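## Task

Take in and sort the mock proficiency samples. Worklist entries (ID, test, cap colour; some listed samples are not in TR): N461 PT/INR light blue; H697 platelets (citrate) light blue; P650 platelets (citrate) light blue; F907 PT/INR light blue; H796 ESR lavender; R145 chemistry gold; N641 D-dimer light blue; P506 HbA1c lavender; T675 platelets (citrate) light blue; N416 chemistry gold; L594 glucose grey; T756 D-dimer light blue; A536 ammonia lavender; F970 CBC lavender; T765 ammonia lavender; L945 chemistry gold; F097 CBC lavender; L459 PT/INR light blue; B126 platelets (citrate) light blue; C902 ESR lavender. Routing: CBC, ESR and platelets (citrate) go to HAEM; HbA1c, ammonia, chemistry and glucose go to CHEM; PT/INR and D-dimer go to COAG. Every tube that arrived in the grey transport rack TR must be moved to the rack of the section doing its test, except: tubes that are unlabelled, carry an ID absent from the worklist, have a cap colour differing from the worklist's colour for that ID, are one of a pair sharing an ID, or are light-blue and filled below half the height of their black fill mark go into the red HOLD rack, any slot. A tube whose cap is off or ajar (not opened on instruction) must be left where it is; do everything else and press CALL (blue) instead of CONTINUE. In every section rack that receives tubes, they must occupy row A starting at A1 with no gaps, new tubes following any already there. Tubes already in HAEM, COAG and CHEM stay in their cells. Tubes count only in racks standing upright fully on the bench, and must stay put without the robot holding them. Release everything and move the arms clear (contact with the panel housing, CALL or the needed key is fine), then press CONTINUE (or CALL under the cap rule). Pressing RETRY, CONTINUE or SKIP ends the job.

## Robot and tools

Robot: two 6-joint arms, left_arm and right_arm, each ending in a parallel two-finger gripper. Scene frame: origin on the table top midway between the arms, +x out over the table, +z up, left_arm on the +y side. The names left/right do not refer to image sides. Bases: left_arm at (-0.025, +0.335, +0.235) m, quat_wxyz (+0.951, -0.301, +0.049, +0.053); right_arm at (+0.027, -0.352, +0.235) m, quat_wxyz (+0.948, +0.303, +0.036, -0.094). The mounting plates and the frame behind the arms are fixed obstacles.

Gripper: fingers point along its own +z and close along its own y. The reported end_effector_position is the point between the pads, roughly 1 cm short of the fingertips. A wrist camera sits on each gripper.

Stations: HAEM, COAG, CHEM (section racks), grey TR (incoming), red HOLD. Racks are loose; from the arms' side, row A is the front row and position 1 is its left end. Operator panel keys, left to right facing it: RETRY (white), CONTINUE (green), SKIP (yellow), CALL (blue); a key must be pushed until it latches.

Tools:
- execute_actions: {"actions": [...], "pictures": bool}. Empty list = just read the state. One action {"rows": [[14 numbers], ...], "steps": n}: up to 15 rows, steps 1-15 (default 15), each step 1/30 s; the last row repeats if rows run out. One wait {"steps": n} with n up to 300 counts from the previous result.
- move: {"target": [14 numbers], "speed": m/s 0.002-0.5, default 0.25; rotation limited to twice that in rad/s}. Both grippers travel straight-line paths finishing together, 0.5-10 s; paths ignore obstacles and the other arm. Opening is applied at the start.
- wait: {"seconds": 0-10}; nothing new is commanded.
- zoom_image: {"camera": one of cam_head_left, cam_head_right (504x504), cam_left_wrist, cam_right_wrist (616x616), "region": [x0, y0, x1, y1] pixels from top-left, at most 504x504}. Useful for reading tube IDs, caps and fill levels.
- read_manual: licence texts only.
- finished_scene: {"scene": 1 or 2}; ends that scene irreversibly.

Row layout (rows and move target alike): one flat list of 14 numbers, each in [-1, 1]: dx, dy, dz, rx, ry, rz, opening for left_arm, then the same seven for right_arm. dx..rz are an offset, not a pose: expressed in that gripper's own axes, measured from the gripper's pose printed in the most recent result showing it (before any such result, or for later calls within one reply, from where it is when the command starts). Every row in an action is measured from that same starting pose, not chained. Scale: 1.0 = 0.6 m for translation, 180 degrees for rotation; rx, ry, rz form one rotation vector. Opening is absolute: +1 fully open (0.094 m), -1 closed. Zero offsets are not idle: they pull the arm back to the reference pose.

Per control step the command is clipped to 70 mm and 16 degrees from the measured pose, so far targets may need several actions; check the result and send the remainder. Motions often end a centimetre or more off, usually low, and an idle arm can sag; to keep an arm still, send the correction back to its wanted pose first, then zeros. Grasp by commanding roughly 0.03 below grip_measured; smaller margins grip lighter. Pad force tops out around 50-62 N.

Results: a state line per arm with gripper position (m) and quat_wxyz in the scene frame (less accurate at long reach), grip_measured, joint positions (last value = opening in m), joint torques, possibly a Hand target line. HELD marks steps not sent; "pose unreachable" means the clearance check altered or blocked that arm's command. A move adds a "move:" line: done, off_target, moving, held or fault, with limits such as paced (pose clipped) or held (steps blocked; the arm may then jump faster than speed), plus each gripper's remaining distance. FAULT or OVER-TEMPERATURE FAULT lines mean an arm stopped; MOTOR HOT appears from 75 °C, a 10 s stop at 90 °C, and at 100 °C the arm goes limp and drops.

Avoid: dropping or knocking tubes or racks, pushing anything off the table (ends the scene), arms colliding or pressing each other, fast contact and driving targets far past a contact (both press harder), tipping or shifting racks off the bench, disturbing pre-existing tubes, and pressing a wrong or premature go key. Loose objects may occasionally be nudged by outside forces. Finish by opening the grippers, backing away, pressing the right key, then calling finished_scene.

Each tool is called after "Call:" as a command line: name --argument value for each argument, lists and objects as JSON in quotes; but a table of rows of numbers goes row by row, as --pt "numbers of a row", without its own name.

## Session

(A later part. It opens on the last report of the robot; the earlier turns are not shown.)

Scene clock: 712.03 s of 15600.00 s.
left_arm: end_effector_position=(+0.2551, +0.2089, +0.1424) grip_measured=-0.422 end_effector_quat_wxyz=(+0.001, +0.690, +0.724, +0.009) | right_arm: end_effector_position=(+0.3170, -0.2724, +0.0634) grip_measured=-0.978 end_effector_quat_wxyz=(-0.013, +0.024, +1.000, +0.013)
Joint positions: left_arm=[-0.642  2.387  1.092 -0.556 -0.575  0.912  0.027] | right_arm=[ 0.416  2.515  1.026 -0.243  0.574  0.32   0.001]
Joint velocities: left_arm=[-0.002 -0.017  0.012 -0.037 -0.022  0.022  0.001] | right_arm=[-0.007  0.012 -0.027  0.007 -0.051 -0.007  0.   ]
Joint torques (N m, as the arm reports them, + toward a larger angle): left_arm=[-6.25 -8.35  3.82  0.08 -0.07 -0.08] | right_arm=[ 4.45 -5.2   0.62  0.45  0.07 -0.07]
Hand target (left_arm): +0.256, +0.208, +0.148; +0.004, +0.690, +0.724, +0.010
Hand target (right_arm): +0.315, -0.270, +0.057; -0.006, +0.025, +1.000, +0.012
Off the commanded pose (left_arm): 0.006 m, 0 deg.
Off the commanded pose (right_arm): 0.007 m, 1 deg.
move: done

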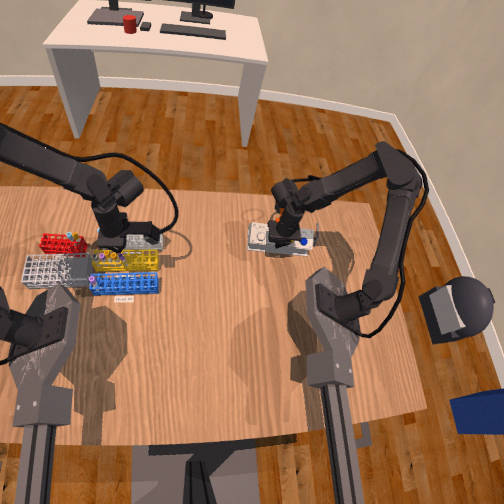

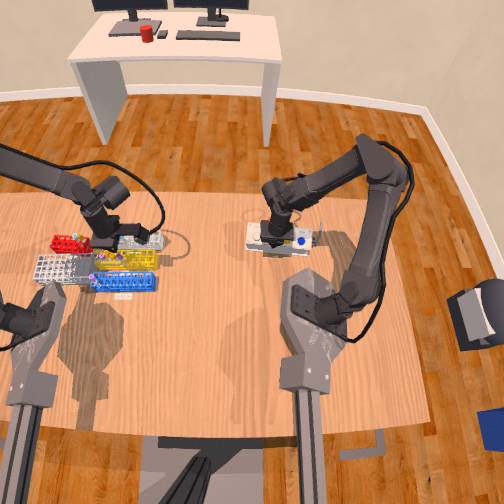

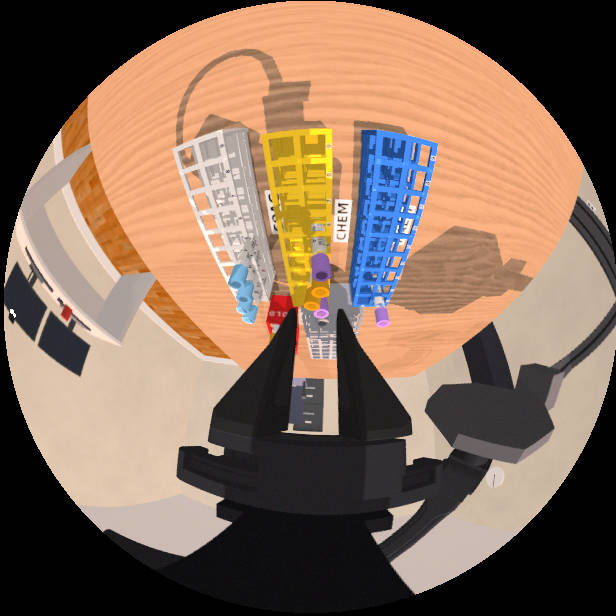

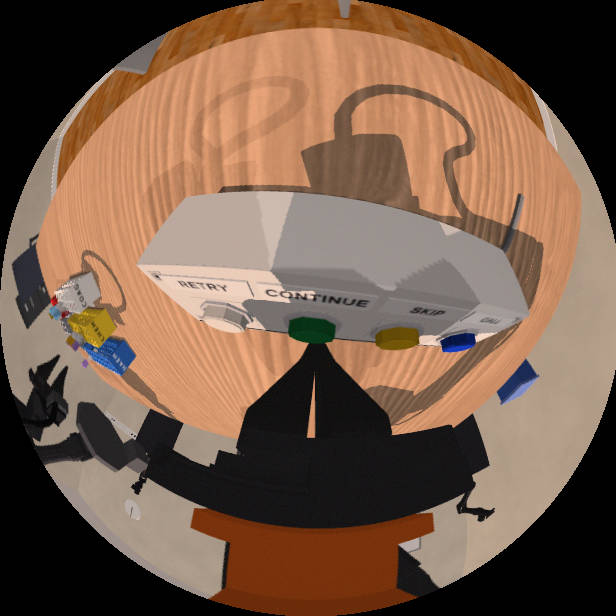

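The tip landed at the key's front edge, so I'm re-approaching about 12 mm further out.

Call:
move --target '[0,0,-0.01,0,0,0,-0.42,0,0.005,-0.05,0,0,0,-1]' --speed 0.08

Call:
move --target '[0,0,0,0,0,0,-0.42,-0.025,0,0.02,0,0,0,-1]' --speed 0.04

Scene clock: 716.47 s of 15600.00 s.
left_arm: end_effector_position=(+0.2538, +0.2098, +0.1424) grip_measured=-0.422 end_effector_quat_wxyz=(-0.002, +0.689, +0.725, +0.009) | right_arm: end_effector_position=(+0.3097, -0.2738, +0.0839) grip_measured=-0.978 end_effector_quat_wxyz=(-0.025, +0.022, +0.999, +0.005)
Joint positions: left_arm=[-0.642  2.387  1.092 -0.563 -0.575  0.906  0.027] | right_arm=[ 0.46   2.464  1.026 -0.354  0.572  0.386  0.001]
Joint velocities: left_arm=[ 0.012 -0.012 -0.012 -0.007 -0.037 -0.022  0.   ] | right_arm=[-0.022 -0.002 -0.007 -0.051 -0.11  -0.051  0.   ]
Joint torques (N m, as the arm reports them, + toward a larger angle): left_arm=[-6.11 -8.53  3.8   0.08  0.01 -0.02] | right_arm=[ 5.45 -7.69  3.08 -0.09 -0.05  0.01]
Hand target (left_arm): +0.255, +0.209, +0.148; +0.002, +0.690, +0.724, +0.009
Hand target (right_arm): +0.317, -0.270, +0.093; -0.013, +0.023, +1.000, +0.013
Off the commanded pose (left_arm): 0.006 m, 0 deg.
Off the commanded pose (right_arm): 0.013 m, 2 deg.
After step 90, 0.50 s passed at rest.
move: off_target (right_arm)

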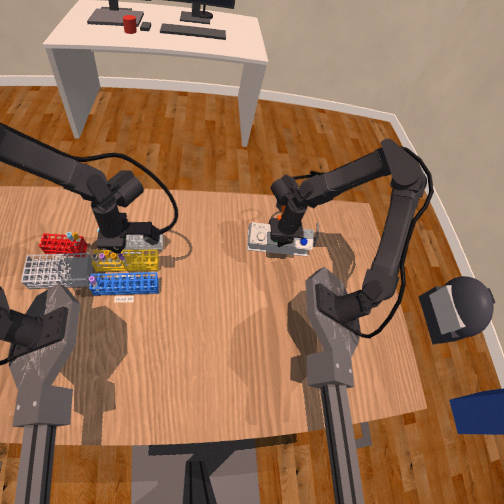

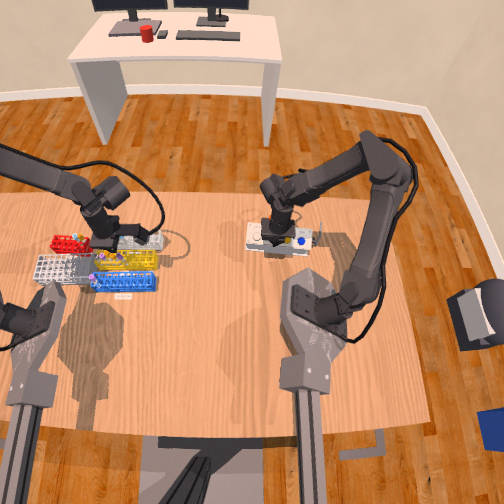

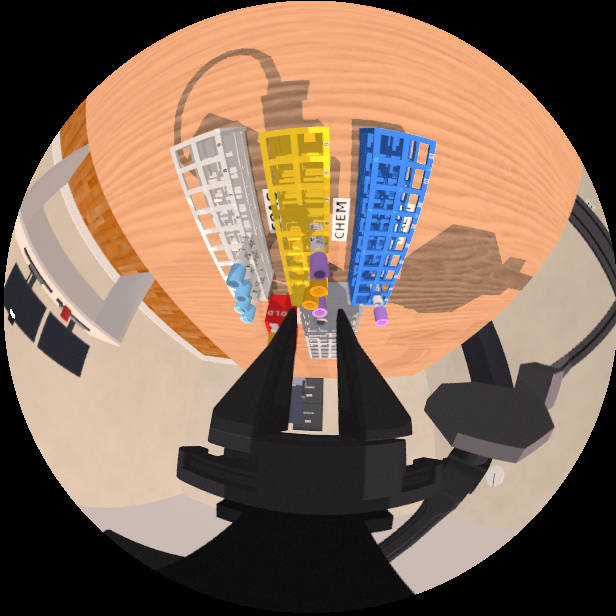

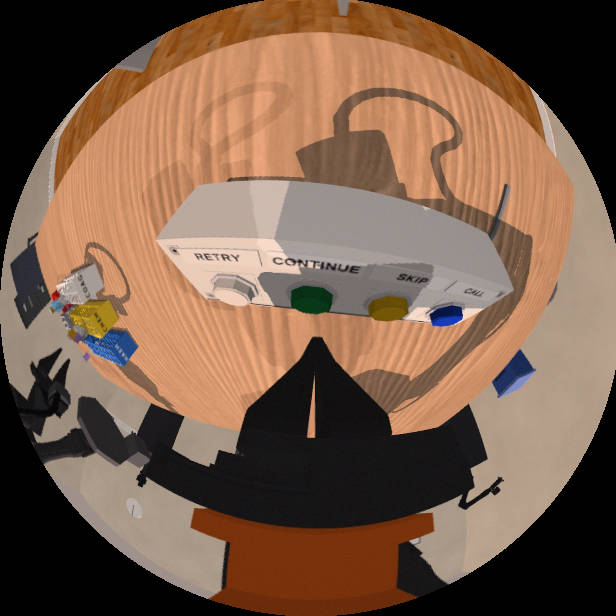

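Scene clock: 717.23 s of 15600.00 s.
left_arm: end_effector_position=(+0.2538, +0.2098, +0.1424) grip_measured=-0.422 end_effector_quat_wxyz=(-0.002, +0.689, +0.725, +0.009) | right_arm: end_effector_position=(+0.3132, -0.2775, +0.0710) grip_measured=-0.978 end_effector_quat_wxyz=(-0.037, +0.021, +0.999, +0.006)
Joint positions: left_arm=[-0.642  2.387  1.092 -0.563 -0.575  0.906  0.027] | right_arm=[ 0.418  2.502  1.06  -0.351  0.571  0.351  0.001]
Joint velocities: left_arm=[ 0.002  0.012 -0.002 -0.051 -0.037  0.007 -0.001] | right_arm=[ 0.002 -0.012 -0.022 -0.007  0.051 -0.051  0.   ]
Joint torques (N m, as the arm reports them, + toward a larger angle): left_arm=[-5.32 -7.58  3.35  0.26 -0.05  0.01] | right_arm=[ 4.93 -5.61  4.13 -0.01  0.1  -0.05]
Hand target (left_arm): +0.254, +0.210, +0.142; -0.002, +0.689, +0.725, +0.009
Hand target (right_arm): +0.324, -0.274, +0.072; -0.024, +0.022, +0.999, +0.006
Off the commanded pose (left_arm): 0.000 m, 0 deg.
Off the commanded pose (right_arm): 0.011 m, 1 deg.
move: off_target (right_arm)

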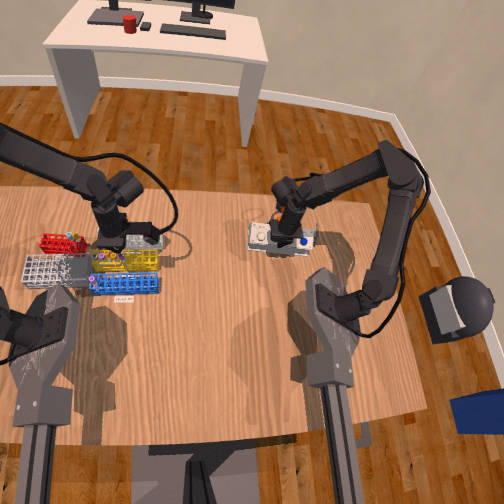

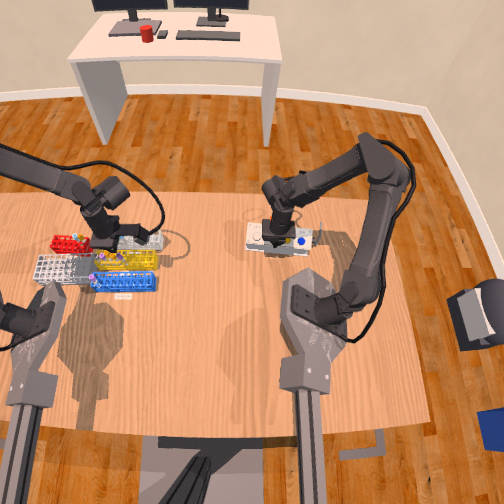

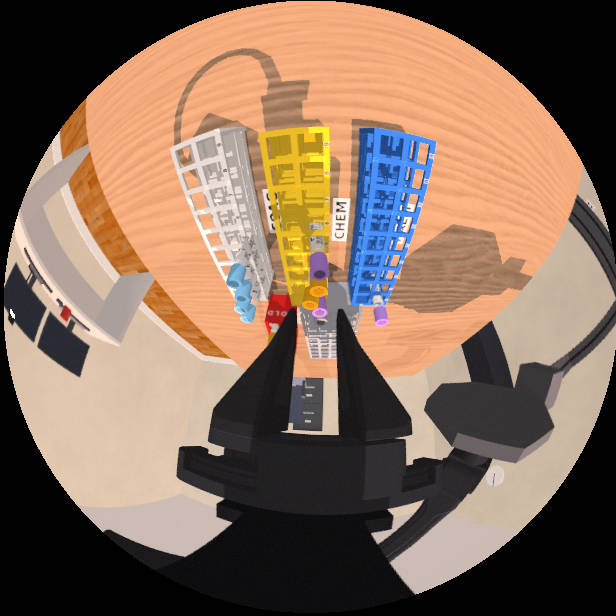

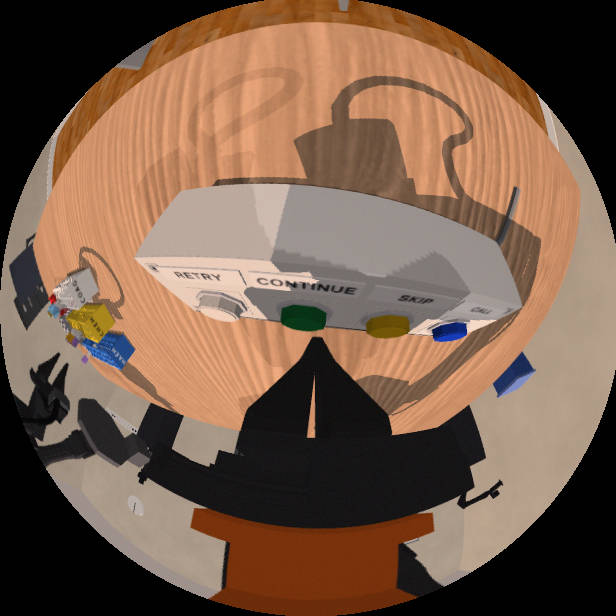

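Call:
move --target '[0,0,0,0,0,0,-0.42,-0.042,0.02,-0.04,0,-0.06,0,-1]' --speed 0.1

Call:
move --target '[0,0,0,0,0,0,-0.42,0.006,0,0.03,0,0,0,-1]' --speed 0.04

Scene clock: 722.10 s of 15600.00 s.
left_arm: end_effector_position=(+0.2538, +0.2098, +0.1424) grip_measured=-0.422 end_effector_quat_wxyz=(-0.002, +0.689, +0.725, +0.009) | right_arm: end_effector_position=(+0.3382, -0.2662, +0.0851) grip_measured=-0.978 end_effector_quat_wxyz=(+0.042, +0.026, +0.999, +0.008)
Joint positions: left_arm=[-0.642  2.387  1.092 -0.563 -0.575  0.906  0.027] | right_arm=[ 0.475  2.466  1.011 -0.193  0.608  0.325  0.001]
Joint velocities: left_arm=[-0.012 -0.002 -0.017 -0.007  0.022 -0.007  0.001] | right_arm=[ 0.002 -0.007  0.002 -0.081  0.037 -0.022 -0.001]
Joint torques (N m, as the arm reports them, + toward a larger angle): left_arm=[-5.43 -7.52  3.32  0.25 -0.09  0.05] | right_arm=[ 5.61 -8.09  0.92  0.25  0.24 -0.06]
Hand target (left_arm): +0.254, +0.210, +0.142; -0.002, +0.689, +0.725, +0.009
Hand target (right_arm): +0.340, -0.266, +0.093; +0.057, +0.021, +0.998, +0.005
Off the commanded pose (left_arm): 0.000 m, 0 deg.
Off the commanded pose (right_arm): 0.008 m, 2 deg.
After step 90, 0.53 s passed at rest.
move: done

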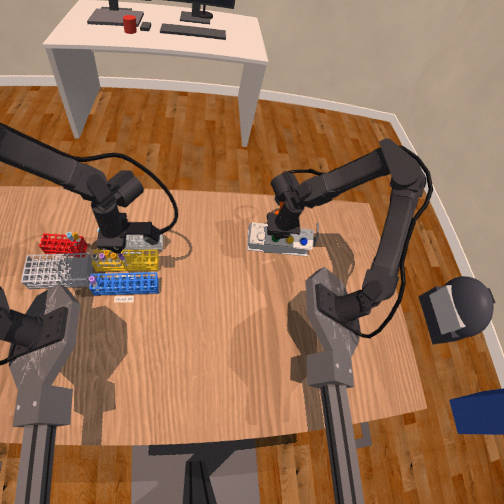

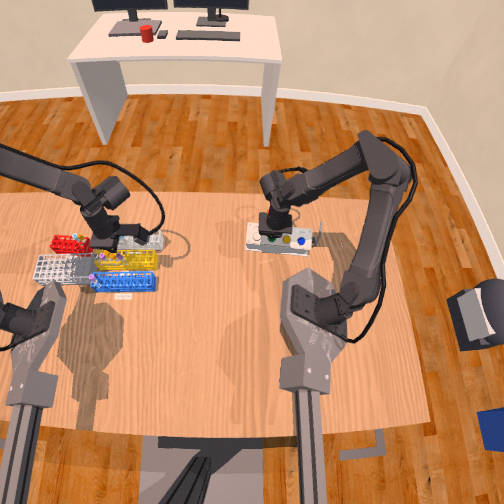

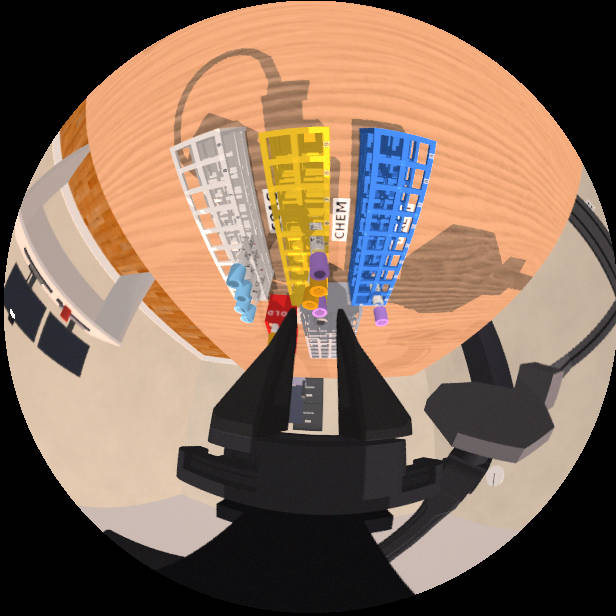

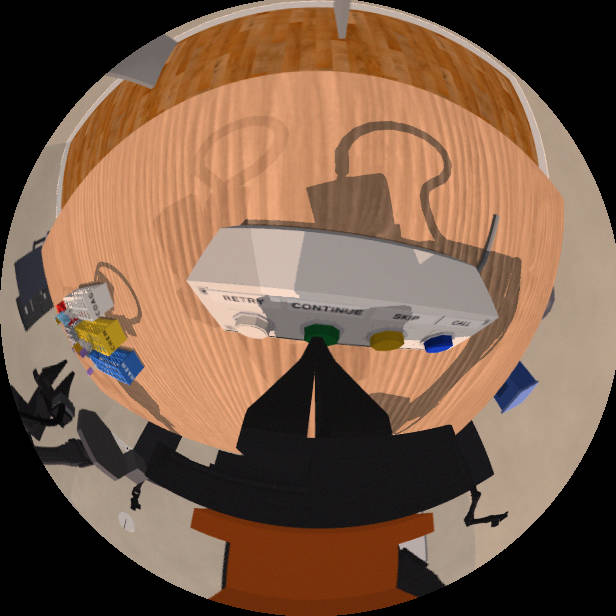

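Scene clock: 722.47 s of 15600.00 s.
left_arm: end_effector_position=(+0.2538, +0.2098, +0.1424) grip_measured=-0.422 end_effector_quat_wxyz=(-0.002, +0.689, +0.725, +0.009) | right_arm: end_effector_position=(+0.3388, -0.2666, +0.0809) grip_measured=-0.979 end_effector_quat_wxyz=(+0.041, +0.023, +0.999, +0.012)
Joint positions: left_arm=[-0.642  2.387  1.092 -0.563 -0.575  0.906  0.027] | right_arm=[ 0.463  2.474  1.011 -0.177  0.601  0.305  0.001]
Joint velocities: left_arm=[-0.007  0.002 -0.012  0.037 -0.022 -0.125 -0.   ] | right_arm=[-0.022 -0.007 -0.017  0.037 -0.037 -0.007 -0.   ]
Joint torques (N m, as the arm reports them, + toward a larger angle): no reading
move: unfinished (the scene ended)
The task's run has ended: the event that ends the task has happened. This ends this scene only. If you have not yet called finished_scene for this scene, call it to go on to the next scene.

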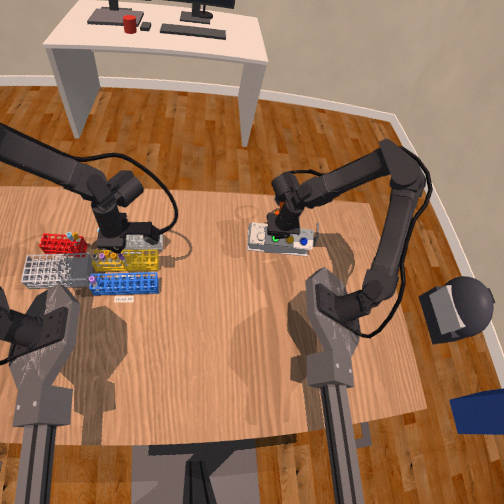

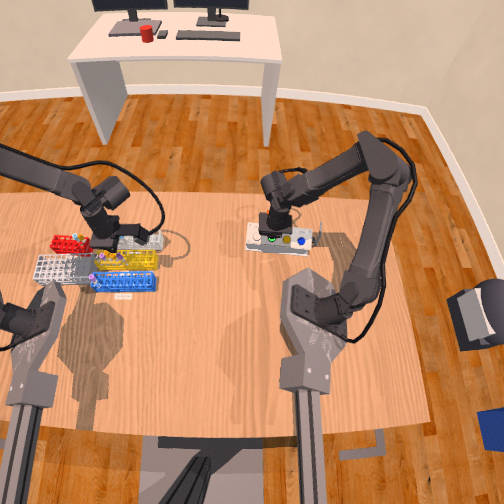

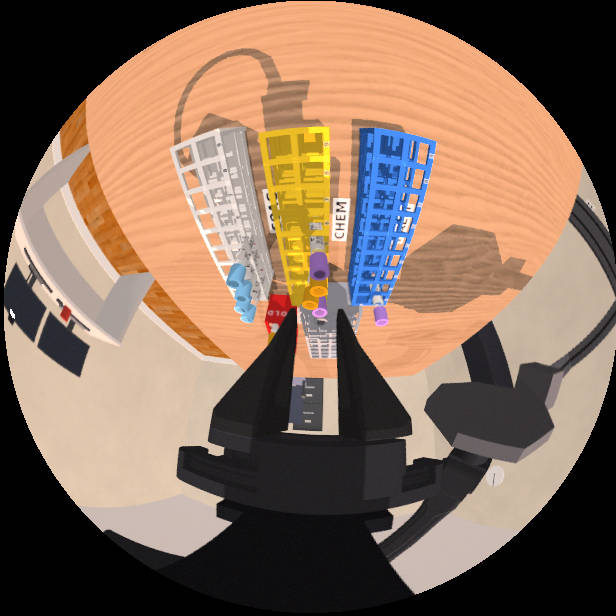

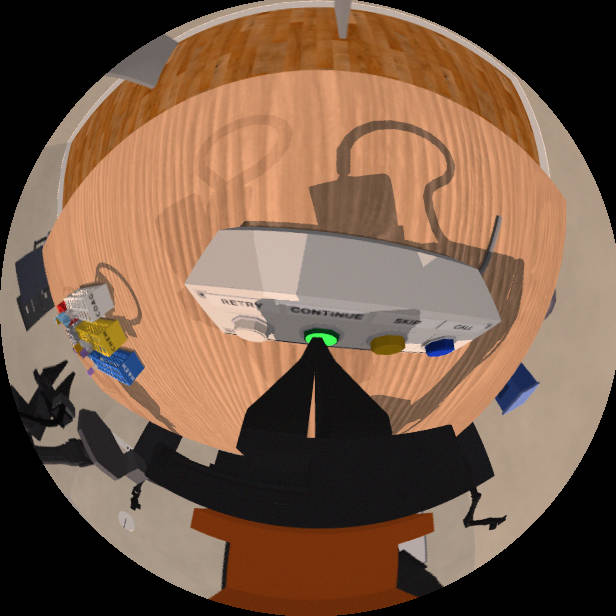

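Call:
finished_scene --scene 1

The scene is finished: the task was done.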